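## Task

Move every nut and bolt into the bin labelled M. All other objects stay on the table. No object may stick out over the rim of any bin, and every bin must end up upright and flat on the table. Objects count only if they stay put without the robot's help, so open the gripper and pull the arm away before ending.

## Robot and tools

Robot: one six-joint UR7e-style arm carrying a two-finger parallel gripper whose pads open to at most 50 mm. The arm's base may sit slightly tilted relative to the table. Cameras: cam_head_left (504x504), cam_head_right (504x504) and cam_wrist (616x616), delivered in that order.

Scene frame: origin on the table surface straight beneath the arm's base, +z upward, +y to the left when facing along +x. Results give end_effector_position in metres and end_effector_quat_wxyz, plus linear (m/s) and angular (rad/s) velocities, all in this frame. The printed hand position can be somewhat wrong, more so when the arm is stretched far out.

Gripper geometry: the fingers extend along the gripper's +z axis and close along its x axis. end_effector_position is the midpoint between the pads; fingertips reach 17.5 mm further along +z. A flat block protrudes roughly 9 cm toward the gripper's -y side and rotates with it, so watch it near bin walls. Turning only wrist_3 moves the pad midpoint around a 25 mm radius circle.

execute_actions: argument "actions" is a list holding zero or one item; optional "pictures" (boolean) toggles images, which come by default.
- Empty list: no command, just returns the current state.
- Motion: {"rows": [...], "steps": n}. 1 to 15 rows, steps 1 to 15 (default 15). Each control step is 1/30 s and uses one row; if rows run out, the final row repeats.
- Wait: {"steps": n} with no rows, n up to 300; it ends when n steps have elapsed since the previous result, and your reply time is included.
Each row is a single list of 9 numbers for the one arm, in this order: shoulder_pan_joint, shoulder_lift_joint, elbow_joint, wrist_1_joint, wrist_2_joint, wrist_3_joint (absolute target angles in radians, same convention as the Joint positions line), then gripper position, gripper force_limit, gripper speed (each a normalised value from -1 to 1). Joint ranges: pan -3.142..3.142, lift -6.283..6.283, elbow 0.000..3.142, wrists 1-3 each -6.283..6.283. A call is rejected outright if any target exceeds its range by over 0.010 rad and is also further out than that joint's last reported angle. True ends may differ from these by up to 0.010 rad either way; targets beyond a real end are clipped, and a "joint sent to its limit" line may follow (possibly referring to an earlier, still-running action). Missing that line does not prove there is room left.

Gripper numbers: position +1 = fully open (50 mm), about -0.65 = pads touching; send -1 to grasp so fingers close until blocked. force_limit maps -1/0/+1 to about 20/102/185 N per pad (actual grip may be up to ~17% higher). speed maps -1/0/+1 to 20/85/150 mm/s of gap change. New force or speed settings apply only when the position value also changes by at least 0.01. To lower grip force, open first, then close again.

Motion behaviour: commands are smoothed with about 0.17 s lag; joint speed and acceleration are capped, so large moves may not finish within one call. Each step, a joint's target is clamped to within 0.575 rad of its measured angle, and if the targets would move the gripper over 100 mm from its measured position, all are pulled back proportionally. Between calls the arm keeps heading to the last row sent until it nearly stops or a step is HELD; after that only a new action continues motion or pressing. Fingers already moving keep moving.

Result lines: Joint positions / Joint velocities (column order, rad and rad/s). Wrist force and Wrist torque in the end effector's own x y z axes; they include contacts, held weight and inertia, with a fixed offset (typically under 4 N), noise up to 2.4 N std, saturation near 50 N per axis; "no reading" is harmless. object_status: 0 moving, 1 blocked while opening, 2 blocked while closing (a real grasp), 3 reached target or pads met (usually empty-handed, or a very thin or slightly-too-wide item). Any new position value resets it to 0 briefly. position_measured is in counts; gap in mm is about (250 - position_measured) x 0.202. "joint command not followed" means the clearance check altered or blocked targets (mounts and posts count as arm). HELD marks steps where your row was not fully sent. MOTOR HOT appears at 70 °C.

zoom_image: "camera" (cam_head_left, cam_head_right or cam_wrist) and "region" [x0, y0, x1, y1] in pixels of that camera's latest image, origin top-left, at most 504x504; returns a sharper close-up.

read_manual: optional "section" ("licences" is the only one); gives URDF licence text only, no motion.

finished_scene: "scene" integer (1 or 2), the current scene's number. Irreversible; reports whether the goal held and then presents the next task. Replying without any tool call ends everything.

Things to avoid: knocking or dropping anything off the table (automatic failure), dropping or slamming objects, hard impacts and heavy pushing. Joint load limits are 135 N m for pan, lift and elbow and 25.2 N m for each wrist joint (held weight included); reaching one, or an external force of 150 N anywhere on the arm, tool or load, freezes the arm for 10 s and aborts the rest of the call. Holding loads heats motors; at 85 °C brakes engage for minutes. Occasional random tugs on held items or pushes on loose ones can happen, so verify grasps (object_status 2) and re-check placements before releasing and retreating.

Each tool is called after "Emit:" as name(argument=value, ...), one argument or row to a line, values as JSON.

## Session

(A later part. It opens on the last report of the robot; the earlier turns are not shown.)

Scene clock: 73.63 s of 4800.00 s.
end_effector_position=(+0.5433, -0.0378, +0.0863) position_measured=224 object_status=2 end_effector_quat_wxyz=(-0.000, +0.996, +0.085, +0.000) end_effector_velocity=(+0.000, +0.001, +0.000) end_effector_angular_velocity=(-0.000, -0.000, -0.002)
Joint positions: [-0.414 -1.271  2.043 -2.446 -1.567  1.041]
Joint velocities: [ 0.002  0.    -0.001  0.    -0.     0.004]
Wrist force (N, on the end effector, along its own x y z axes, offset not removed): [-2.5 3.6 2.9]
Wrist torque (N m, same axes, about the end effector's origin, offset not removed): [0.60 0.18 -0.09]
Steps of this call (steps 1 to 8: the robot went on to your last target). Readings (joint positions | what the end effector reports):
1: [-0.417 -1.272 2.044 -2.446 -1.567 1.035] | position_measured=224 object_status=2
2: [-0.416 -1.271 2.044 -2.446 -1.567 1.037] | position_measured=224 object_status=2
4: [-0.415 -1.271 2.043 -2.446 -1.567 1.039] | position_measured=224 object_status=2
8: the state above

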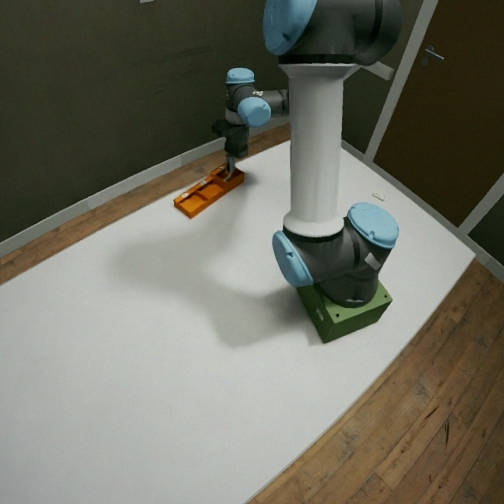

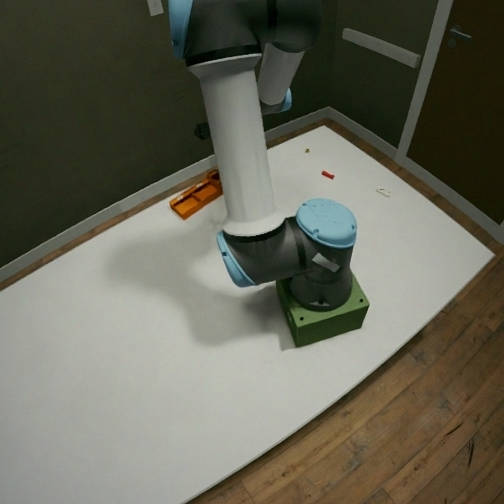

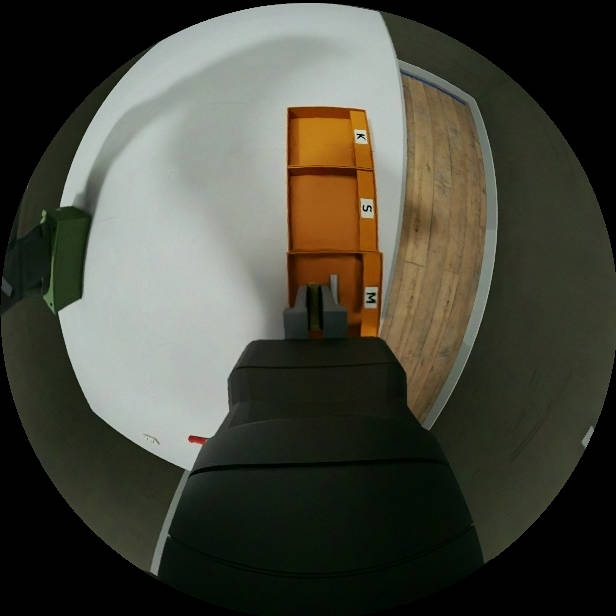

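Emit:
execute_actions(
  actions=[
    {"rows":[[-0.428,-1.24,2.049,-2.483,-1.567,1.027,-1,-0.5,0],[-0.428,-1.2,2.057,-2.531,-1.567,1.027,-1,-0.5,0],[-0.428,-1.17,2.062,-2.566,-1.567,1.027,-1,-0.5,0],[-0.428,-1.141,2.067,-2.6,-1.567,1.027,-1,-0.5,0]],"steps":15},
  ],
  pictures=false,
)

Emit:
execute_actions(
  actions=[
    {"rows":[[-0.428,-1.141,2.067,-2.6,-1.567,1.027,-0.3,-0.5,0],[-0.428,-1.141,2.067,-2.6,-1.567,1.027,-0.3,-0.5,0],[-0.428,-1.141,2.067,-2.6,-1.567,1.027,-0.3,-0.5,0],[-0.428,-1.141,2.067,-2.6,-1.567,1.027,-0.3,-0.5,0],[-0.428,-1.141,2.067,-2.6,-1.567,1.027,-0.3,-0.5,0],[-0.428,-1.271,2.043,-2.446,-1.567,1.027,-0.3,-0.5,0]],"steps":15},
  ],
  pictures=false,
)

Emit:
execute_actions(
  actions=[
    {"rows":[[-1.001,-1.099,1.704,-2.26,-1.51,1.02,1,-0.5,0]],"steps":15},
  ],
  pictures=false,
)

Emit:
execute_actions(
  actions=[
    {"steps":20},
  ],
)

Scene clock: 83.73 s of 4800.00 s.
end_effector_position=(+0.5425, -0.0457, +0.0266) position_measured=224 object_status=2 end_effector_quat_wxyz=(+0.001, +0.996, +0.085, +0.000) end_effector_velocity=(-0.000, -0.000, -0.005) end_effector_angular_velocity=(-0.001, -0.001, -0.000)
Joint positions: [-0.428 -1.142  2.067 -2.599 -1.567  1.027]
Joint velocities: [-0.     0.01   0.002 -0.013 -0.    -0.   ]
Wrist force (N, on the end effector, along its own x y z axes, offset not removed): [-0.3 -0.2 1.3]
Wrist torque (N m, same axes, about the end effector's origin, offset not removed): [-0.06 0.02 -0.12]
Steps of this call (steps 1 to 15: the robot went on to your last target; steps 16 to 90: nothing new was sent; then 6.60 s passed at rest; steps 91 to 105: all 15 steps of this action). Readings (joint positions | what the end effector reports):
91: [-0.414 -1.270 2.043 -2.446 -1.567 1.041] | position_measured=224 object_status=2
92: [-0.417 -1.264 2.044 -2.454 -1.567 1.038] | position_measured=224 object_status=2
94: [-0.423 -1.229 2.052 -2.494 -1.567 1.032] | position_measured=224 object_status=2
98: [-0.427 -1.159 2.064 -2.578 -1.567 1.028] | position_measured=224 object_status=2
105: the state above

Scene clock: 84.23 s of 4800.00 s.
end_effector_position=(+0.5426, -0.0455, +0.0841) position_measured=198 object_status=3 end_effector_quat_wxyz=(+0.001, +0.996, +0.085, +0.000) end_effector_velocity=(-0.004, +0.002, +0.024) end_effector_angular_velocity=(+0.004, +0.008, -0.001)
Joint positions: [-0.428 -1.267  2.044 -2.451 -1.567  1.027]
Joint velocities: [-0.    -0.055 -0.008  0.072  0.001  0.001]
Wrist force (N, on the end effector, along its own x y z axes, offset not removed): [-0.4 1.3 0.0]
Wrist torque (N m, same axes, about the end effector's origin, offset not removed): [0.14 0.12 -0.11]
Steps of this call (steps 1 to 15: all 15 steps of this action). Readings (joint positions | what the end effector reports):
1: [-0.428 -1.142 2.067 -2.599 -1.567 1.027] | position_measured=216 object_status=0
2: [-0.428 -1.141 2.067 -2.600 -1.567 1.027] | position_measured=203 object_status=0
4: [-0.428 -1.141 2.067 -2.600 -1.567 1.027] | position_measured=198 object_status=0
8: [-0.428 -1.179 2.057 -2.560 -1.567 1.027] | position_measured=198 object_status=0
15: the state above

Scene clock: 84.73 s of 4800.00 s.
end_effector_position=(+0.5352, -0.3334, +0.0943) position_measured=3 object_status=0 end_effector_quat_wxyz=(-0.003, +0.990, -0.138, -0.002) end_effector_velocity=(-0.189, -0.626, +0.041) end_effector_angular_velocity=(-0.029, -0.026, -0.956)
Joint positions: [-0.884 -1.129  1.767 -2.293 -1.52   1.021]
Joint velocities: [-0.971  0.267 -0.552  0.294  0.087 -0.01 ]
Wrist force (N, on the end effector, along its own x y z axes, offset not removed): [0.0 2.1 4.2]
Wrist torque (N m, same axes, about the end effector's origin, offset not removed): [0.56 0.01 -0.13]
Steps of this call (steps 1 to 15: all 15 steps of this action). Readings (joint positions | what the end effector reports):
1: [-0.429 -1.268 2.043 -2.449 -1.567 1.027] | position_measured=190 object_status=0
2: [-0.439 -1.260 2.032 -2.439 -1.563 1.027] | position_measured=176 object_status=0
4: [-0.508 -1.237 1.987 -2.414 -1.556 1.026] | position_measured=148 object_status=0
8: [-0.649 -1.196 1.904 -2.368 -1.542 1.024] | position_measured=92 object_status=0
15: the state above

Scene clock: 85.40 s of 4800.00 s.
end_effector_position=(+0.5064, -0.4078, +0.1003) position_measured=3 object_status=3 end_effector_quat_wxyz=(-0.000, +0.981, -0.195, +0.001) end_effector_velocity=(-0.000, +0.000, +0.000) end_effector_angular_velocity=(+0.000, +0.000, -0.000)
Joint positions: [-1.001 -1.099  1.704 -2.26  -1.51   1.02 ]
Joint velocities: [-0.    -0.001  0.001  0.001 -0.    -0.   ]
Wrist force (N, on the end effector, along its own x y z axes, offset not removed): [-0.2 -0.3 1.4]
Wrist torque (N m, same axes, about the end effector's origin, offset not removed): [0.02 0.03 -0.08]
Steps of this call (steps 1 to 20: the robot went on to your last target). Readings (joint positions | what the end effector reports):
1: [-0.916 -1.120 1.749 -2.283 -1.517 1.021] | position_measured=3 object_status=0
2: [-0.944 -1.113 1.734 -2.276 -1.515 1.021] | position_measured=3 object_status=0
4: [-0.977 -1.105 1.717 -2.267 -1.512 1.020] | position_measured=3 object_status=0
8: [-0.997 -1.100 1.706 -2.261 -1.510 1.020] | position_measured=3 object_status=3
20: the state above

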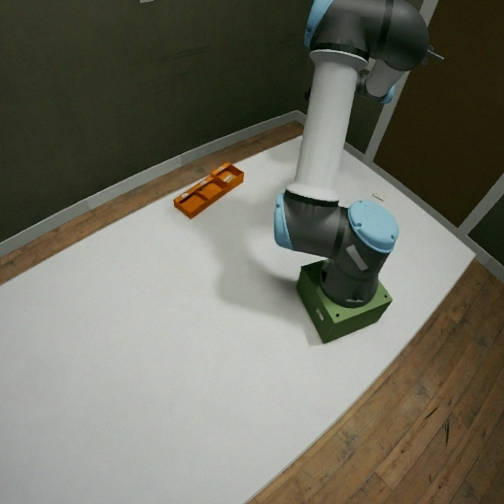

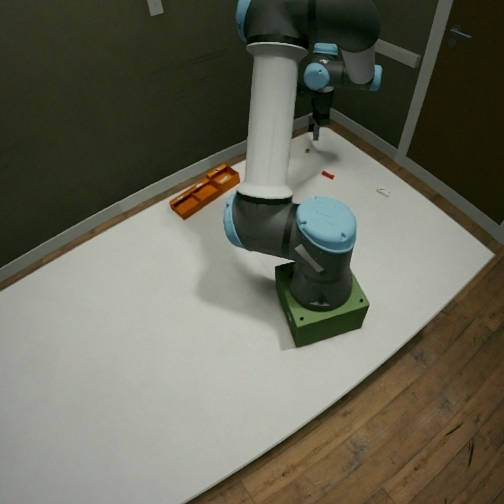

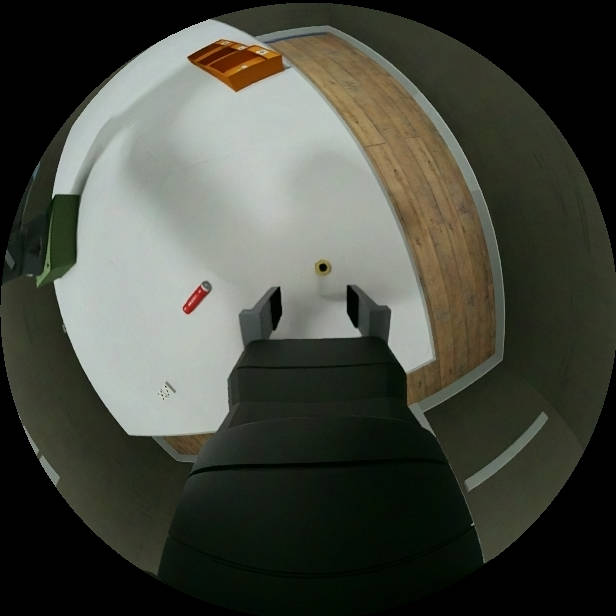

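Emit:
zoom_image(
  camera="cam_wrist",
  region=[290, 240, 350, 300],
)

Region (290, 240, 350, 300) of cam_wrist's 616x616 image, scaled by 8.400, with more detail than that image has.

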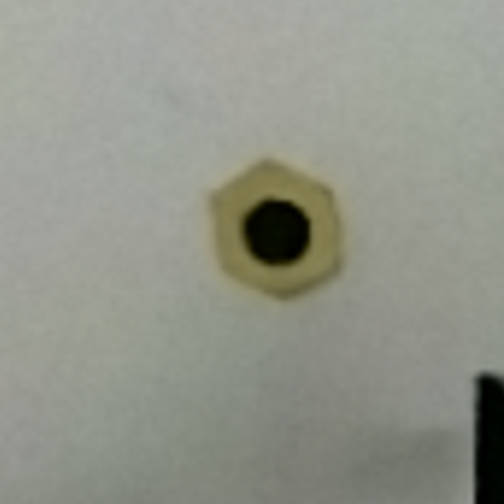

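Emit:
execute_actions(
  actions=[
    {"rows":[[-0.963,-1.003,1.705,-2.358,-1.512,0.957,0.5,-0.5,0],[-0.963,-1.003,1.705,-2.358,-1.512,0.957,0.5,-0.5,0],[-0.963,-1.003,1.705,-2.358,-1.512,0.957,0.5,-0.5,0],[-0.963,-1.003,1.705,-2.358,-1.512,0.957,0.5,-0.5,0],[-0.963,-1.003,1.705,-2.358,-1.512,0.957,0.5,-0.5,0],[-0.96,-0.955,1.713,-2.414,-1.512,0.957,0.5,-0.5,0]],"steps":15},
  ],
  pictures=false,
)

Emit:
execute_actions(
  actions=[
    {"steps":6},
  ],
)

Scene clock: 94.53 s of 4800.00 s.
end_effector_position=(+0.5222, -0.3958, +0.0214) position_measured=78 object_status=3 end_effector_quat_wxyz=(-0.001, +0.990, -0.144, +0.001) end_effector_velocity=(+0.001, +0.000, -0.011) end_effector_angular_velocity=(-0.002, -0.002, +0.006)
Joint positions: [-0.96  -0.957  1.713 -2.412 -1.512  0.957]
Joint velocities: [ 0.002  0.02   0.002 -0.025 -0.    -0.004]
Wrist force (N, on the end effector, along its own x y z axes, offset not removed): [0.1 1.0 3.1]
Wrist torque (N m, same axes, about the end effector's origin, offset not removed): [0.14 -0.23 -0.12]
Steps of this call (steps 1 to 15: the robot went on to your last target; steps 16 to 90: nothing new was sent; then 5.63 s passed at rest; steps 91 to 105: all 15 steps of this action). Readings (joint positions | what the end effector reports):
91: [-1.000 -1.098 1.704 -2.260 -1.510 1.019] | position_measured=11 object_status=0
92: [-0.994 -1.088 1.704 -2.271 -1.510 1.010] | position_measured=25 object_status=0
94: [-0.977 -1.044 1.704 -2.315 -1.511 0.982] | position_measured=53 object_status=0
98: [-0.964 -0.989 1.709 -2.374 -1.512 0.961] | position_measured=78 object_status=0
105: the state above

Scene clock: 94.73 s of 4800.00 s.
end_effector_position=(+0.5222, -0.3957, +0.0205) position_measured=78 object_status=3 end_effector_quat_wxyz=(-0.001, +0.990, -0.144, +0.001) end_effector_velocity=(-0.000, -0.000, -0.001) end_effector_angular_velocity=(+0.000, +0.000, -0.001)
Joint positions: [-0.96  -0.955  1.713 -2.414 -1.512  0.957]
Joint velocities: [-0.     0.002 -0.    -0.002  0.     0.001]
Wrist force (N, on the end effector, along its own x y z axes, offset not removed): [-3.4 0.5 2.2]
Wrist torque (N m, same axes, about the end effector's origin, offset not removed): [0.30 0.60 -0.02]
Steps of this call (steps 1 to 6: the robot went on to your last target). Readings (joint positions | what the end effector reports):
1: [-0.960 -0.956 1.713 -2.413 -1.512 0.957] | position_measured=78 object_status=3
2: [-0.960 -0.956 1.713 -2.413 -1.512 0.957] | position_measured=78 object_status=3
4: [-0.960 -0.955 1.713 -2.414 -1.512 0.957] | position_measured=78 object_status=3
6: the state above

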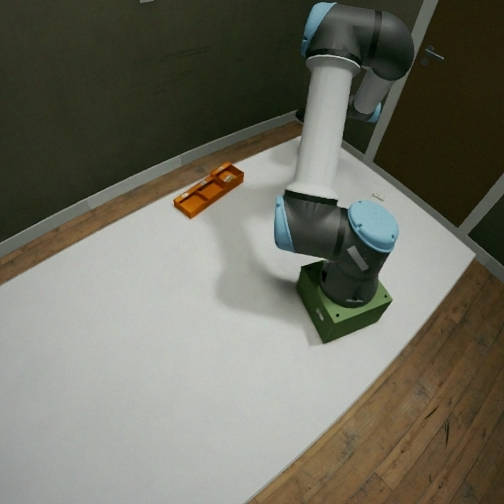

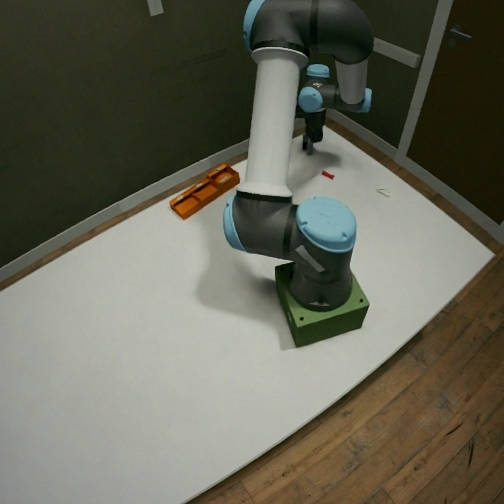

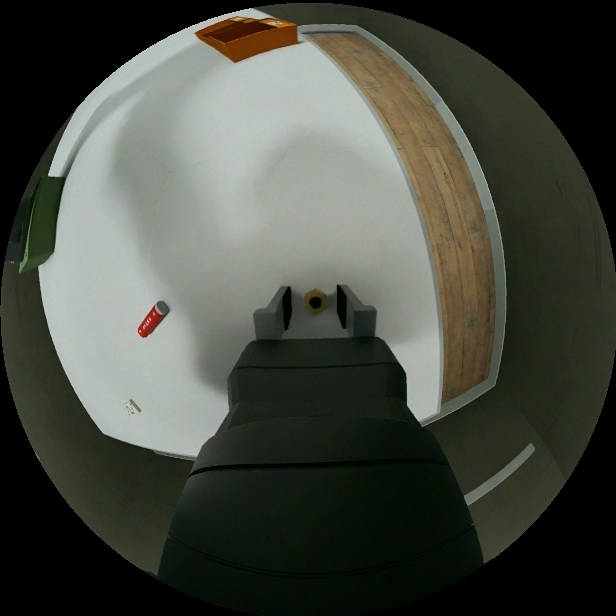

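Emit:
execute_actions(
  actions=[
    {"rows":[[-0.96,-0.955,1.713,-2.414,-1.512,0.957,-1,-0.5,0]],"steps":15},
  ],
  pictures=false,
)

Emit:
execute_actions(
  actions=[
    {"rows":[[-0.96,-1.09,1.70,-2.266,-1.512,0.957,-1,-0.5,0]],"steps":10},
  ],
  pictures=false,
)

Emit:
execute_actions(
  actions=[
    {"rows":[[-0.381,-1.271,2.043,-2.446,-1.569,1.074,-1,-0.5,0]],"steps":15},
  ],
  pictures=false,
)

Emit:
execute_actions(
  actions=[
    {"steps":18},
  ],
)

Scene clock: 105.57 s of 4800.00 s.
end_effector_position=(+0.5222, -0.3957, +0.0204) position_measured=186 object_status=2 end_effector_quat_wxyz=(-0.001, +0.990, -0.144, +0.001) end_effector_velocity=(+0.000, +0.000, +0.000) end_effector_angular_velocity=(+0.001, -0.000, +0.001)
Joint positions: [-0.96  -0.955  1.713 -2.414 -1.512  0.957]
Joint velocities: [ 0.    -0.     0.     0.001  0.    -0.   ]
Wrist force (N, on the end effector, along its own x y z axes, offset not removed): [-1.4 -0.6 2.7]
Wrist torque (N m, same axes, about the end effector's origin, offset not removed): [0.07 0.27 -0.13]
Steps of this call (steps 1 to 15: the robot went on to your last target; steps 16 to 90: nothing new was sent; then 7.33 s passed at rest; steps 91 to 105: all 15 steps of this action). Readings (joint positions | what the end effector reports):
91: [-0.960 -0.955 1.713 -2.414 -1.512 0.957] | position_measured=86 object_status=0
92: [-0.960 -0.955 1.713 -2.414 -1.512 0.957] | position_measured=100 object_status=0
94: [-0.960 -0.955 1.713 -2.414 -1.512 0.957] | position_measured=128 object_status=0
98: [-0.960 -0.955 1.713 -2.414 -1.512 0.957] | position_measured=184 object_status=0
105: the state above

Scene clock: 105.90 s of 4800.00 s.
end_effector_position=(+0.5221, -0.3889, +0.0935) position_measured=186 object_status=2 end_effector_quat_wxyz=(-0.001, +0.990, -0.144, +0.001) end_effector_velocity=(-0.003, +0.006, +0.031) end_effector_angular_velocity=(+0.005, +0.005, -0.001)
Joint positions: [-0.96  -1.086  1.7   -2.271 -1.512  0.957]
Joint velocities: [-0.    -0.057 -0.004  0.069 -0.001  0.001]
Wrist force (N, on the end effector, along its own x y z axes, offset not removed): [-1.6 -1.8 3.0]
Wrist torque (N m, same axes, about the end effector's origin, offset not removed): [-0.28 0.24 -0.21]
Steps of this call (steps 1 to 10: all 10 steps of this action). Readings (joint positions | what the end effector reports):
1: [-0.960 -0.956 1.713 -2.414 -1.512 0.957] | position_measured=186 object_status=2
2: [-0.960 -0.965 1.711 -2.403 -1.512 0.957] | position_measured=186 object_status=2
4: [-0.960 -1.025 1.705 -2.340 -1.512 0.957] | position_measured=186 object_status=2
8: [-0.960 -1.079 1.701 -2.279 -1.512 0.957] | position_measured=186 object_status=2
10: the state above

Scene clock: 106.40 s of 4800.00 s.
end_effector_position=(+0.5603, -0.0981, +0.0884) position_measured=186 object_status=2 end_effector_quat_wxyz=(+0.001, +0.999, +0.032, +0.001) end_effector_velocity=(-0.085, +0.650, -0.011) end_effector_angular_velocity=(+0.012, -0.005, +0.844)
Joint positions: [-0.51  -1.236  1.973 -2.412 -1.559  1.052]
Joint velocities: [ 1.045 -0.313  0.601 -0.301 -0.094  0.195]
Wrist force (N, on the end effector, along its own x y z axes, offset not removed): [-2.2 0.7 1.3]
Wrist torque (N m, same axes, about the end effector's origin, offset not removed): [0.28 0.54 0.01]
Steps of this call (steps 1 to 15: all 15 steps of this action). Readings (joint positions | what the end effector reports):
1: [-0.959 -1.088 1.701 -2.270 -1.512 0.957] | position_measured=186 object_status=2
2: [-0.949 -1.096 1.711 -2.277 -1.516 0.963] | position_measured=186 object_status=2
4: [-0.884 -1.119 1.753 -2.299 -1.522 0.977] | position_measured=186 object_status=2
8: [-0.751 -1.161 1.832 -2.340 -1.535 1.005] | position_measured=186 object_status=2
15: the state above

Scene clock: 107.00 s of 4800.00 s.
end_effector_position=(+0.5449, -0.0202, +0.0867) position_measured=186 object_status=2 end_effector_quat_wxyz=(-0.001, +0.996, +0.085, +0.001) end_effector_velocity=(+0.000, +0.000, +0.001) end_effector_angular_velocity=(-0.001, -0.002, -0.000)
Joint positions: [-0.381 -1.271  2.043 -2.446 -1.569  1.074]
Joint velocities: [ 0.001 -0.002  0.    -0.    -0.     0.001]
Wrist force (N, on the end effector, along its own x y z axes, offset not removed): [-2.1 1.3 2.3]
Wrist torque (N m, same axes, about the end effector's origin, offset not removed): [0.16 0.42 -0.07]
Steps of this call (steps 1 to 18: the robot went on to your last target). Readings (joint positions | what the end effector reports):
1: [-0.475 -1.246 1.993 -2.422 -1.562 1.059] | position_measured=186 object_status=2
2: [-0.444 -1.255 2.010 -2.430 -1.564 1.064] | position_measured=186 object_status=2
4: [-0.408 -1.264 2.029 -2.439 -1.567 1.070] | position_measured=186 object_status=2
8: [-0.386 -1.270 2.041 -2.445 -1.569 1.073] | position_measured=186 object_status=2
18: the state above

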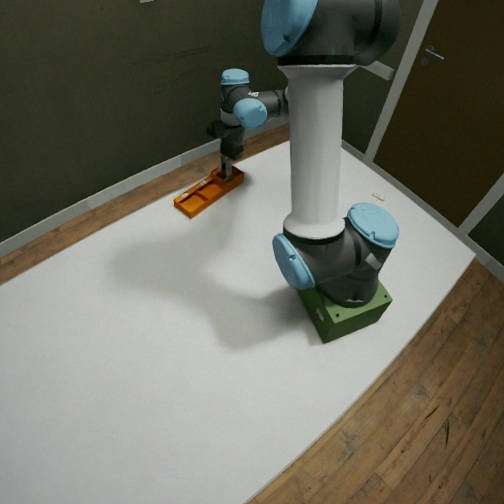

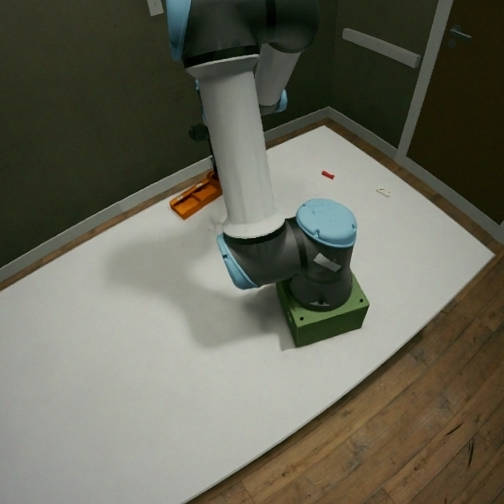

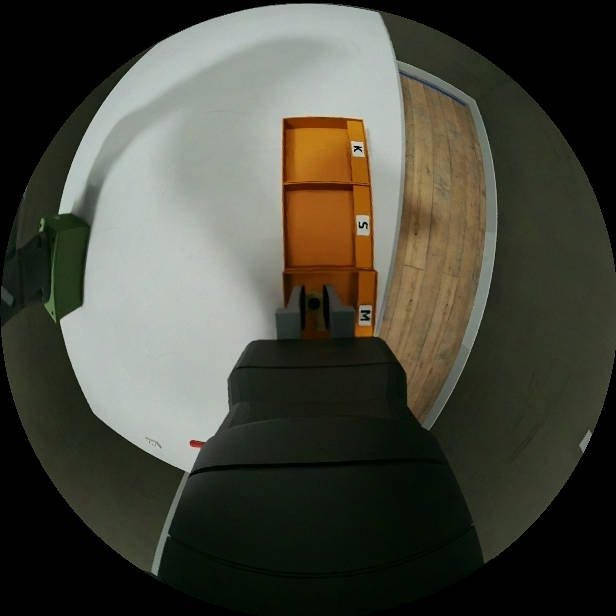

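Emit:
execute_actions(
  actions=[
    {"rows":[[-0.386,-1.25,2.047,-2.471,-1.569,1.07,-1,-0.5,0],[-0.386,-1.22,2.053,-2.507,-1.569,1.07,-1,-0.5,0],[-0.386,-1.2,2.057,-2.531,-1.569,1.07,-1,-0.5,0],[-0.386,-1.17,2.062,-2.566,-1.569,1.07,-1,-0.5,0],[-0.386,-1.149,2.066,-2.591,-1.569,1.07,-1,-0.5,0]],"steps":15},
  ],
)

Scene clock: 113.73 s of 4800.00 s.
end_effector_position=(+0.5450, -0.0230, +0.0308) position_measured=186 object_status=2 end_effector_quat_wxyz=(-0.000, +0.996, +0.085, +0.001) end_effector_velocity=(-0.001, +0.000, -0.007) end_effector_angular_velocity=(+0.000, +0.001, -0.001)
Joint positions: [-0.386 -1.15   2.066 -2.59  -1.569  1.07 ]
Joint velocities: [-0.     0.015  0.002 -0.016 -0.     0.001]
Wrist force (N, on the end effector, along its own x y z axes, offset not removed): [-0.1 -0.1 0.2]
Wrist torque (N m, same axes, about the end effector's origin, offset not removed): [0.16 0.27 0.11]
Steps of this call (steps 1 to 15: the robot went on to your last target; steps 16 to 90: nothing new was sent; then 3.23 s passed at rest; steps 91 to 105: all 15 steps of this action). Readings (joint positions | what the end effector reports):
91: [-0.381 -1.271 2.043 -2.447 -1.569 1.074] | position_measured=186 object_status=2
92: [-0.382 -1.266 2.044 -2.452 -1.569 1.073] | position_measured=186 object_status=2
94: [-0.384 -1.240 2.050 -2.482 -1.569 1.072] | position_measured=186 object_status=2
98: [-0.386 -1.171 2.062 -2.564 -1.569 1.070] | position_measured=186 object_status=2
105: the state above

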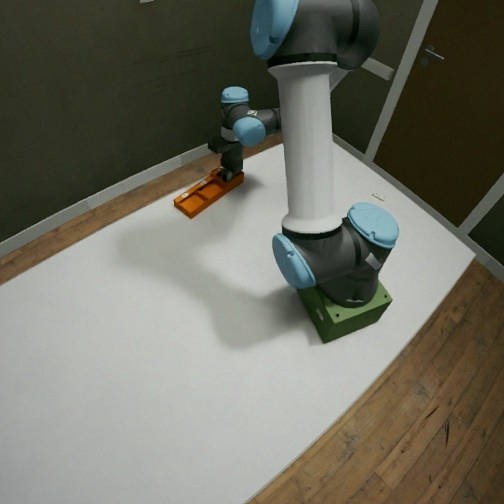

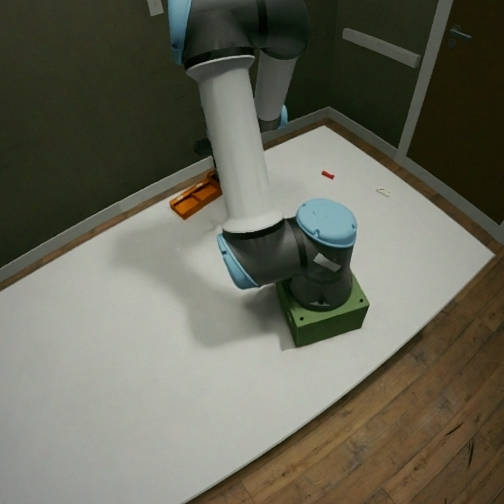

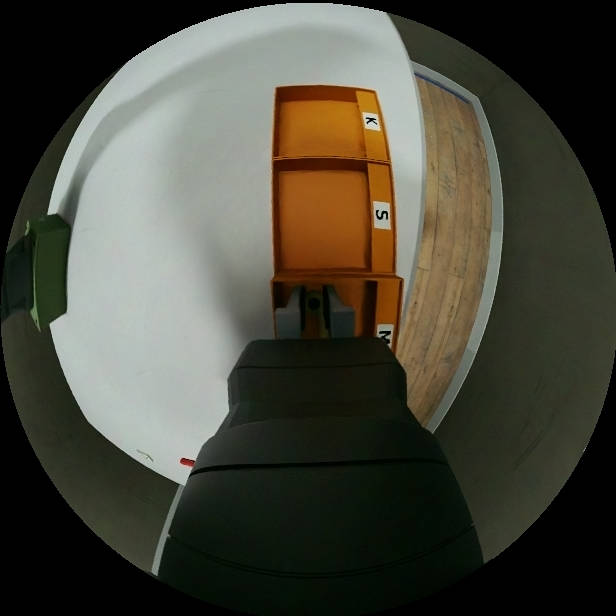

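Emit:
execute_actions(
  actions=[
    {"rows":[[-0.386,-1.149,2.066,-2.591,-1.569,1.07,-0.05,-0.5,0],[-0.386,-1.149,2.066,-2.591,-1.569,1.07,-0.05,-0.5,0],[-0.386,-1.149,2.066,-2.591,-1.569,1.07,-0.05,-0.5,0],[-0.386,-1.149,2.066,-2.591,-1.569,1.07,-0.05,-0.5,0],[-0.386,-1.149,2.066,-2.591,-1.569,1.07,-0.05,-0.5,0],[-0.386,-1.271,2.043,-2.446,-1.569,1.07,-0.05,-0.5,0]],"steps":13},
  ],
  pictures=false,
)

Emit:
execute_actions(
  actions=[
    {"rows":[[-0.55,-1.36,2.018,-2.332,-1.567,1.0,-0.05,-0.5,0]],"steps":15},
  ],
)

Scene clock: 119.57 s of 4800.00 s.
end_effector_position=(+0.5454, -0.0231, +0.0824) position_measured=160 object_status=3 end_effector_quat_wxyz=(-0.000, +0.996, +0.084, +0.001) end_effector_velocity=(-0.010, +0.003, +0.056) end_effector_angular_velocity=(+0.006, +0.019, +0.001)
Joint positions: [-0.386 -1.261  2.044 -2.458 -1.569  1.07 ]
Joint velocities: [-0.    -0.126 -0.019  0.165 -0.    -0.001]
Wrist force (N, on the end effector, along its own x y z axes, offset not removed): [-2.2 -0.2 2.0]
Wrist torque (N m, same axes, about the end effector's origin, offset not removed): [0.05 0.38 0.01]
Steps of this call (steps 1 to 15: the robot went on to your last target; steps 16 to 90: nothing new was sent; then 2.40 s passed at rest; steps 91 to 103: all 13 steps of this action). Readings (joint positions | what the end effector reports):
91: [-0.386 -1.149 2.066 -2.591 -1.569 1.070] | position_measured=179 object_status=0
92: [-0.386 -1.149 2.066 -2.591 -1.569 1.070] | position_measured=166 object_status=0
94: [-0.386 -1.149 2.066 -2.591 -1.569 1.070] | position_measured=160 object_status=0
98: [-0.386 -1.186 2.056 -2.551 -1.569 1.070] | position_measured=160 object_status=0
103: the state above

Scene clock: 120.07 s of 4800.00 s.
end_effector_position=(+0.5300, -0.1086, +0.1285) position_measured=160 object_status=3 end_effector_quat_wxyz=(+0.006, +0.999, +0.038, -0.003) end_effector_velocity=(-0.001, -0.005, +0.003) end_effector_angular_velocity=(-0.002, -0.002, -0.007)
Joint positions: [-0.549 -1.36   2.018 -2.332 -1.567  1.   ]
Joint velocities: [-0.009 -0.006 -0.001  0.005 -0.    -0.001]
Wrist force (N, on the end effector, along its own x y z axes, offset not removed): [-1.3 0.7 4.7]
Wrist torque (N m, same axes, about the end effector's origin, offset not removed): [0.32 0.12 -0.08]
Steps of this call (steps 1 to 15: all 15 steps of this action). Readings (joint positions | what the end effector reports):
1: [-0.387 -1.266 2.043 -2.453 -1.569 1.069] | position_measured=160 object_status=3
2: [-0.397 -1.278 2.038 -2.439 -1.568 1.059] | position_measured=160 object_status=3
4: [-0.465 -1.321 2.027 -2.386 -1.568 1.028] | position_measured=160 object_status=3
8: [-0.536 -1.353 2.020 -2.341 -1.567 1.005] | position_measured=160 object_status=3
15: the state above

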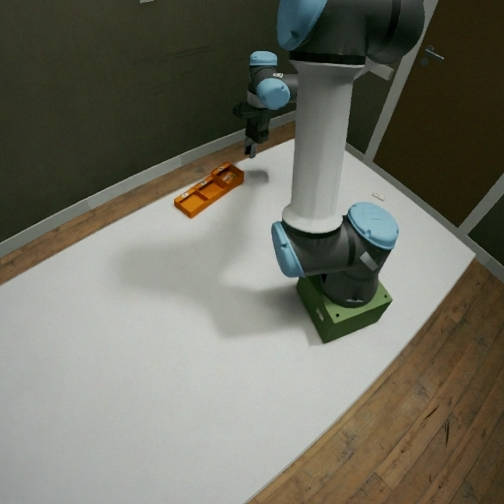

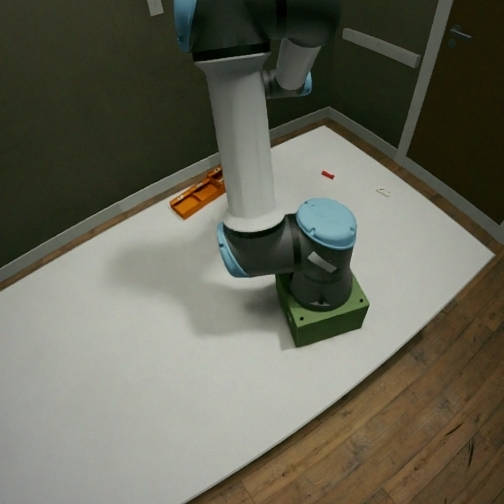

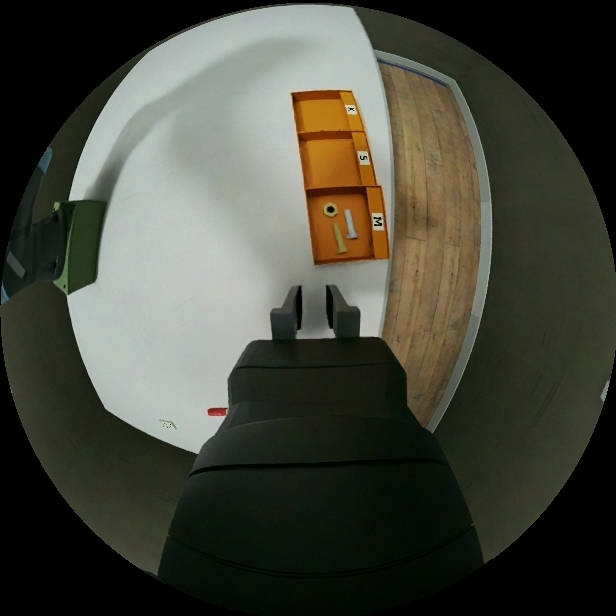

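Emit:
finished_scene(
  scene=2,
)

The scene is finished: the task was done.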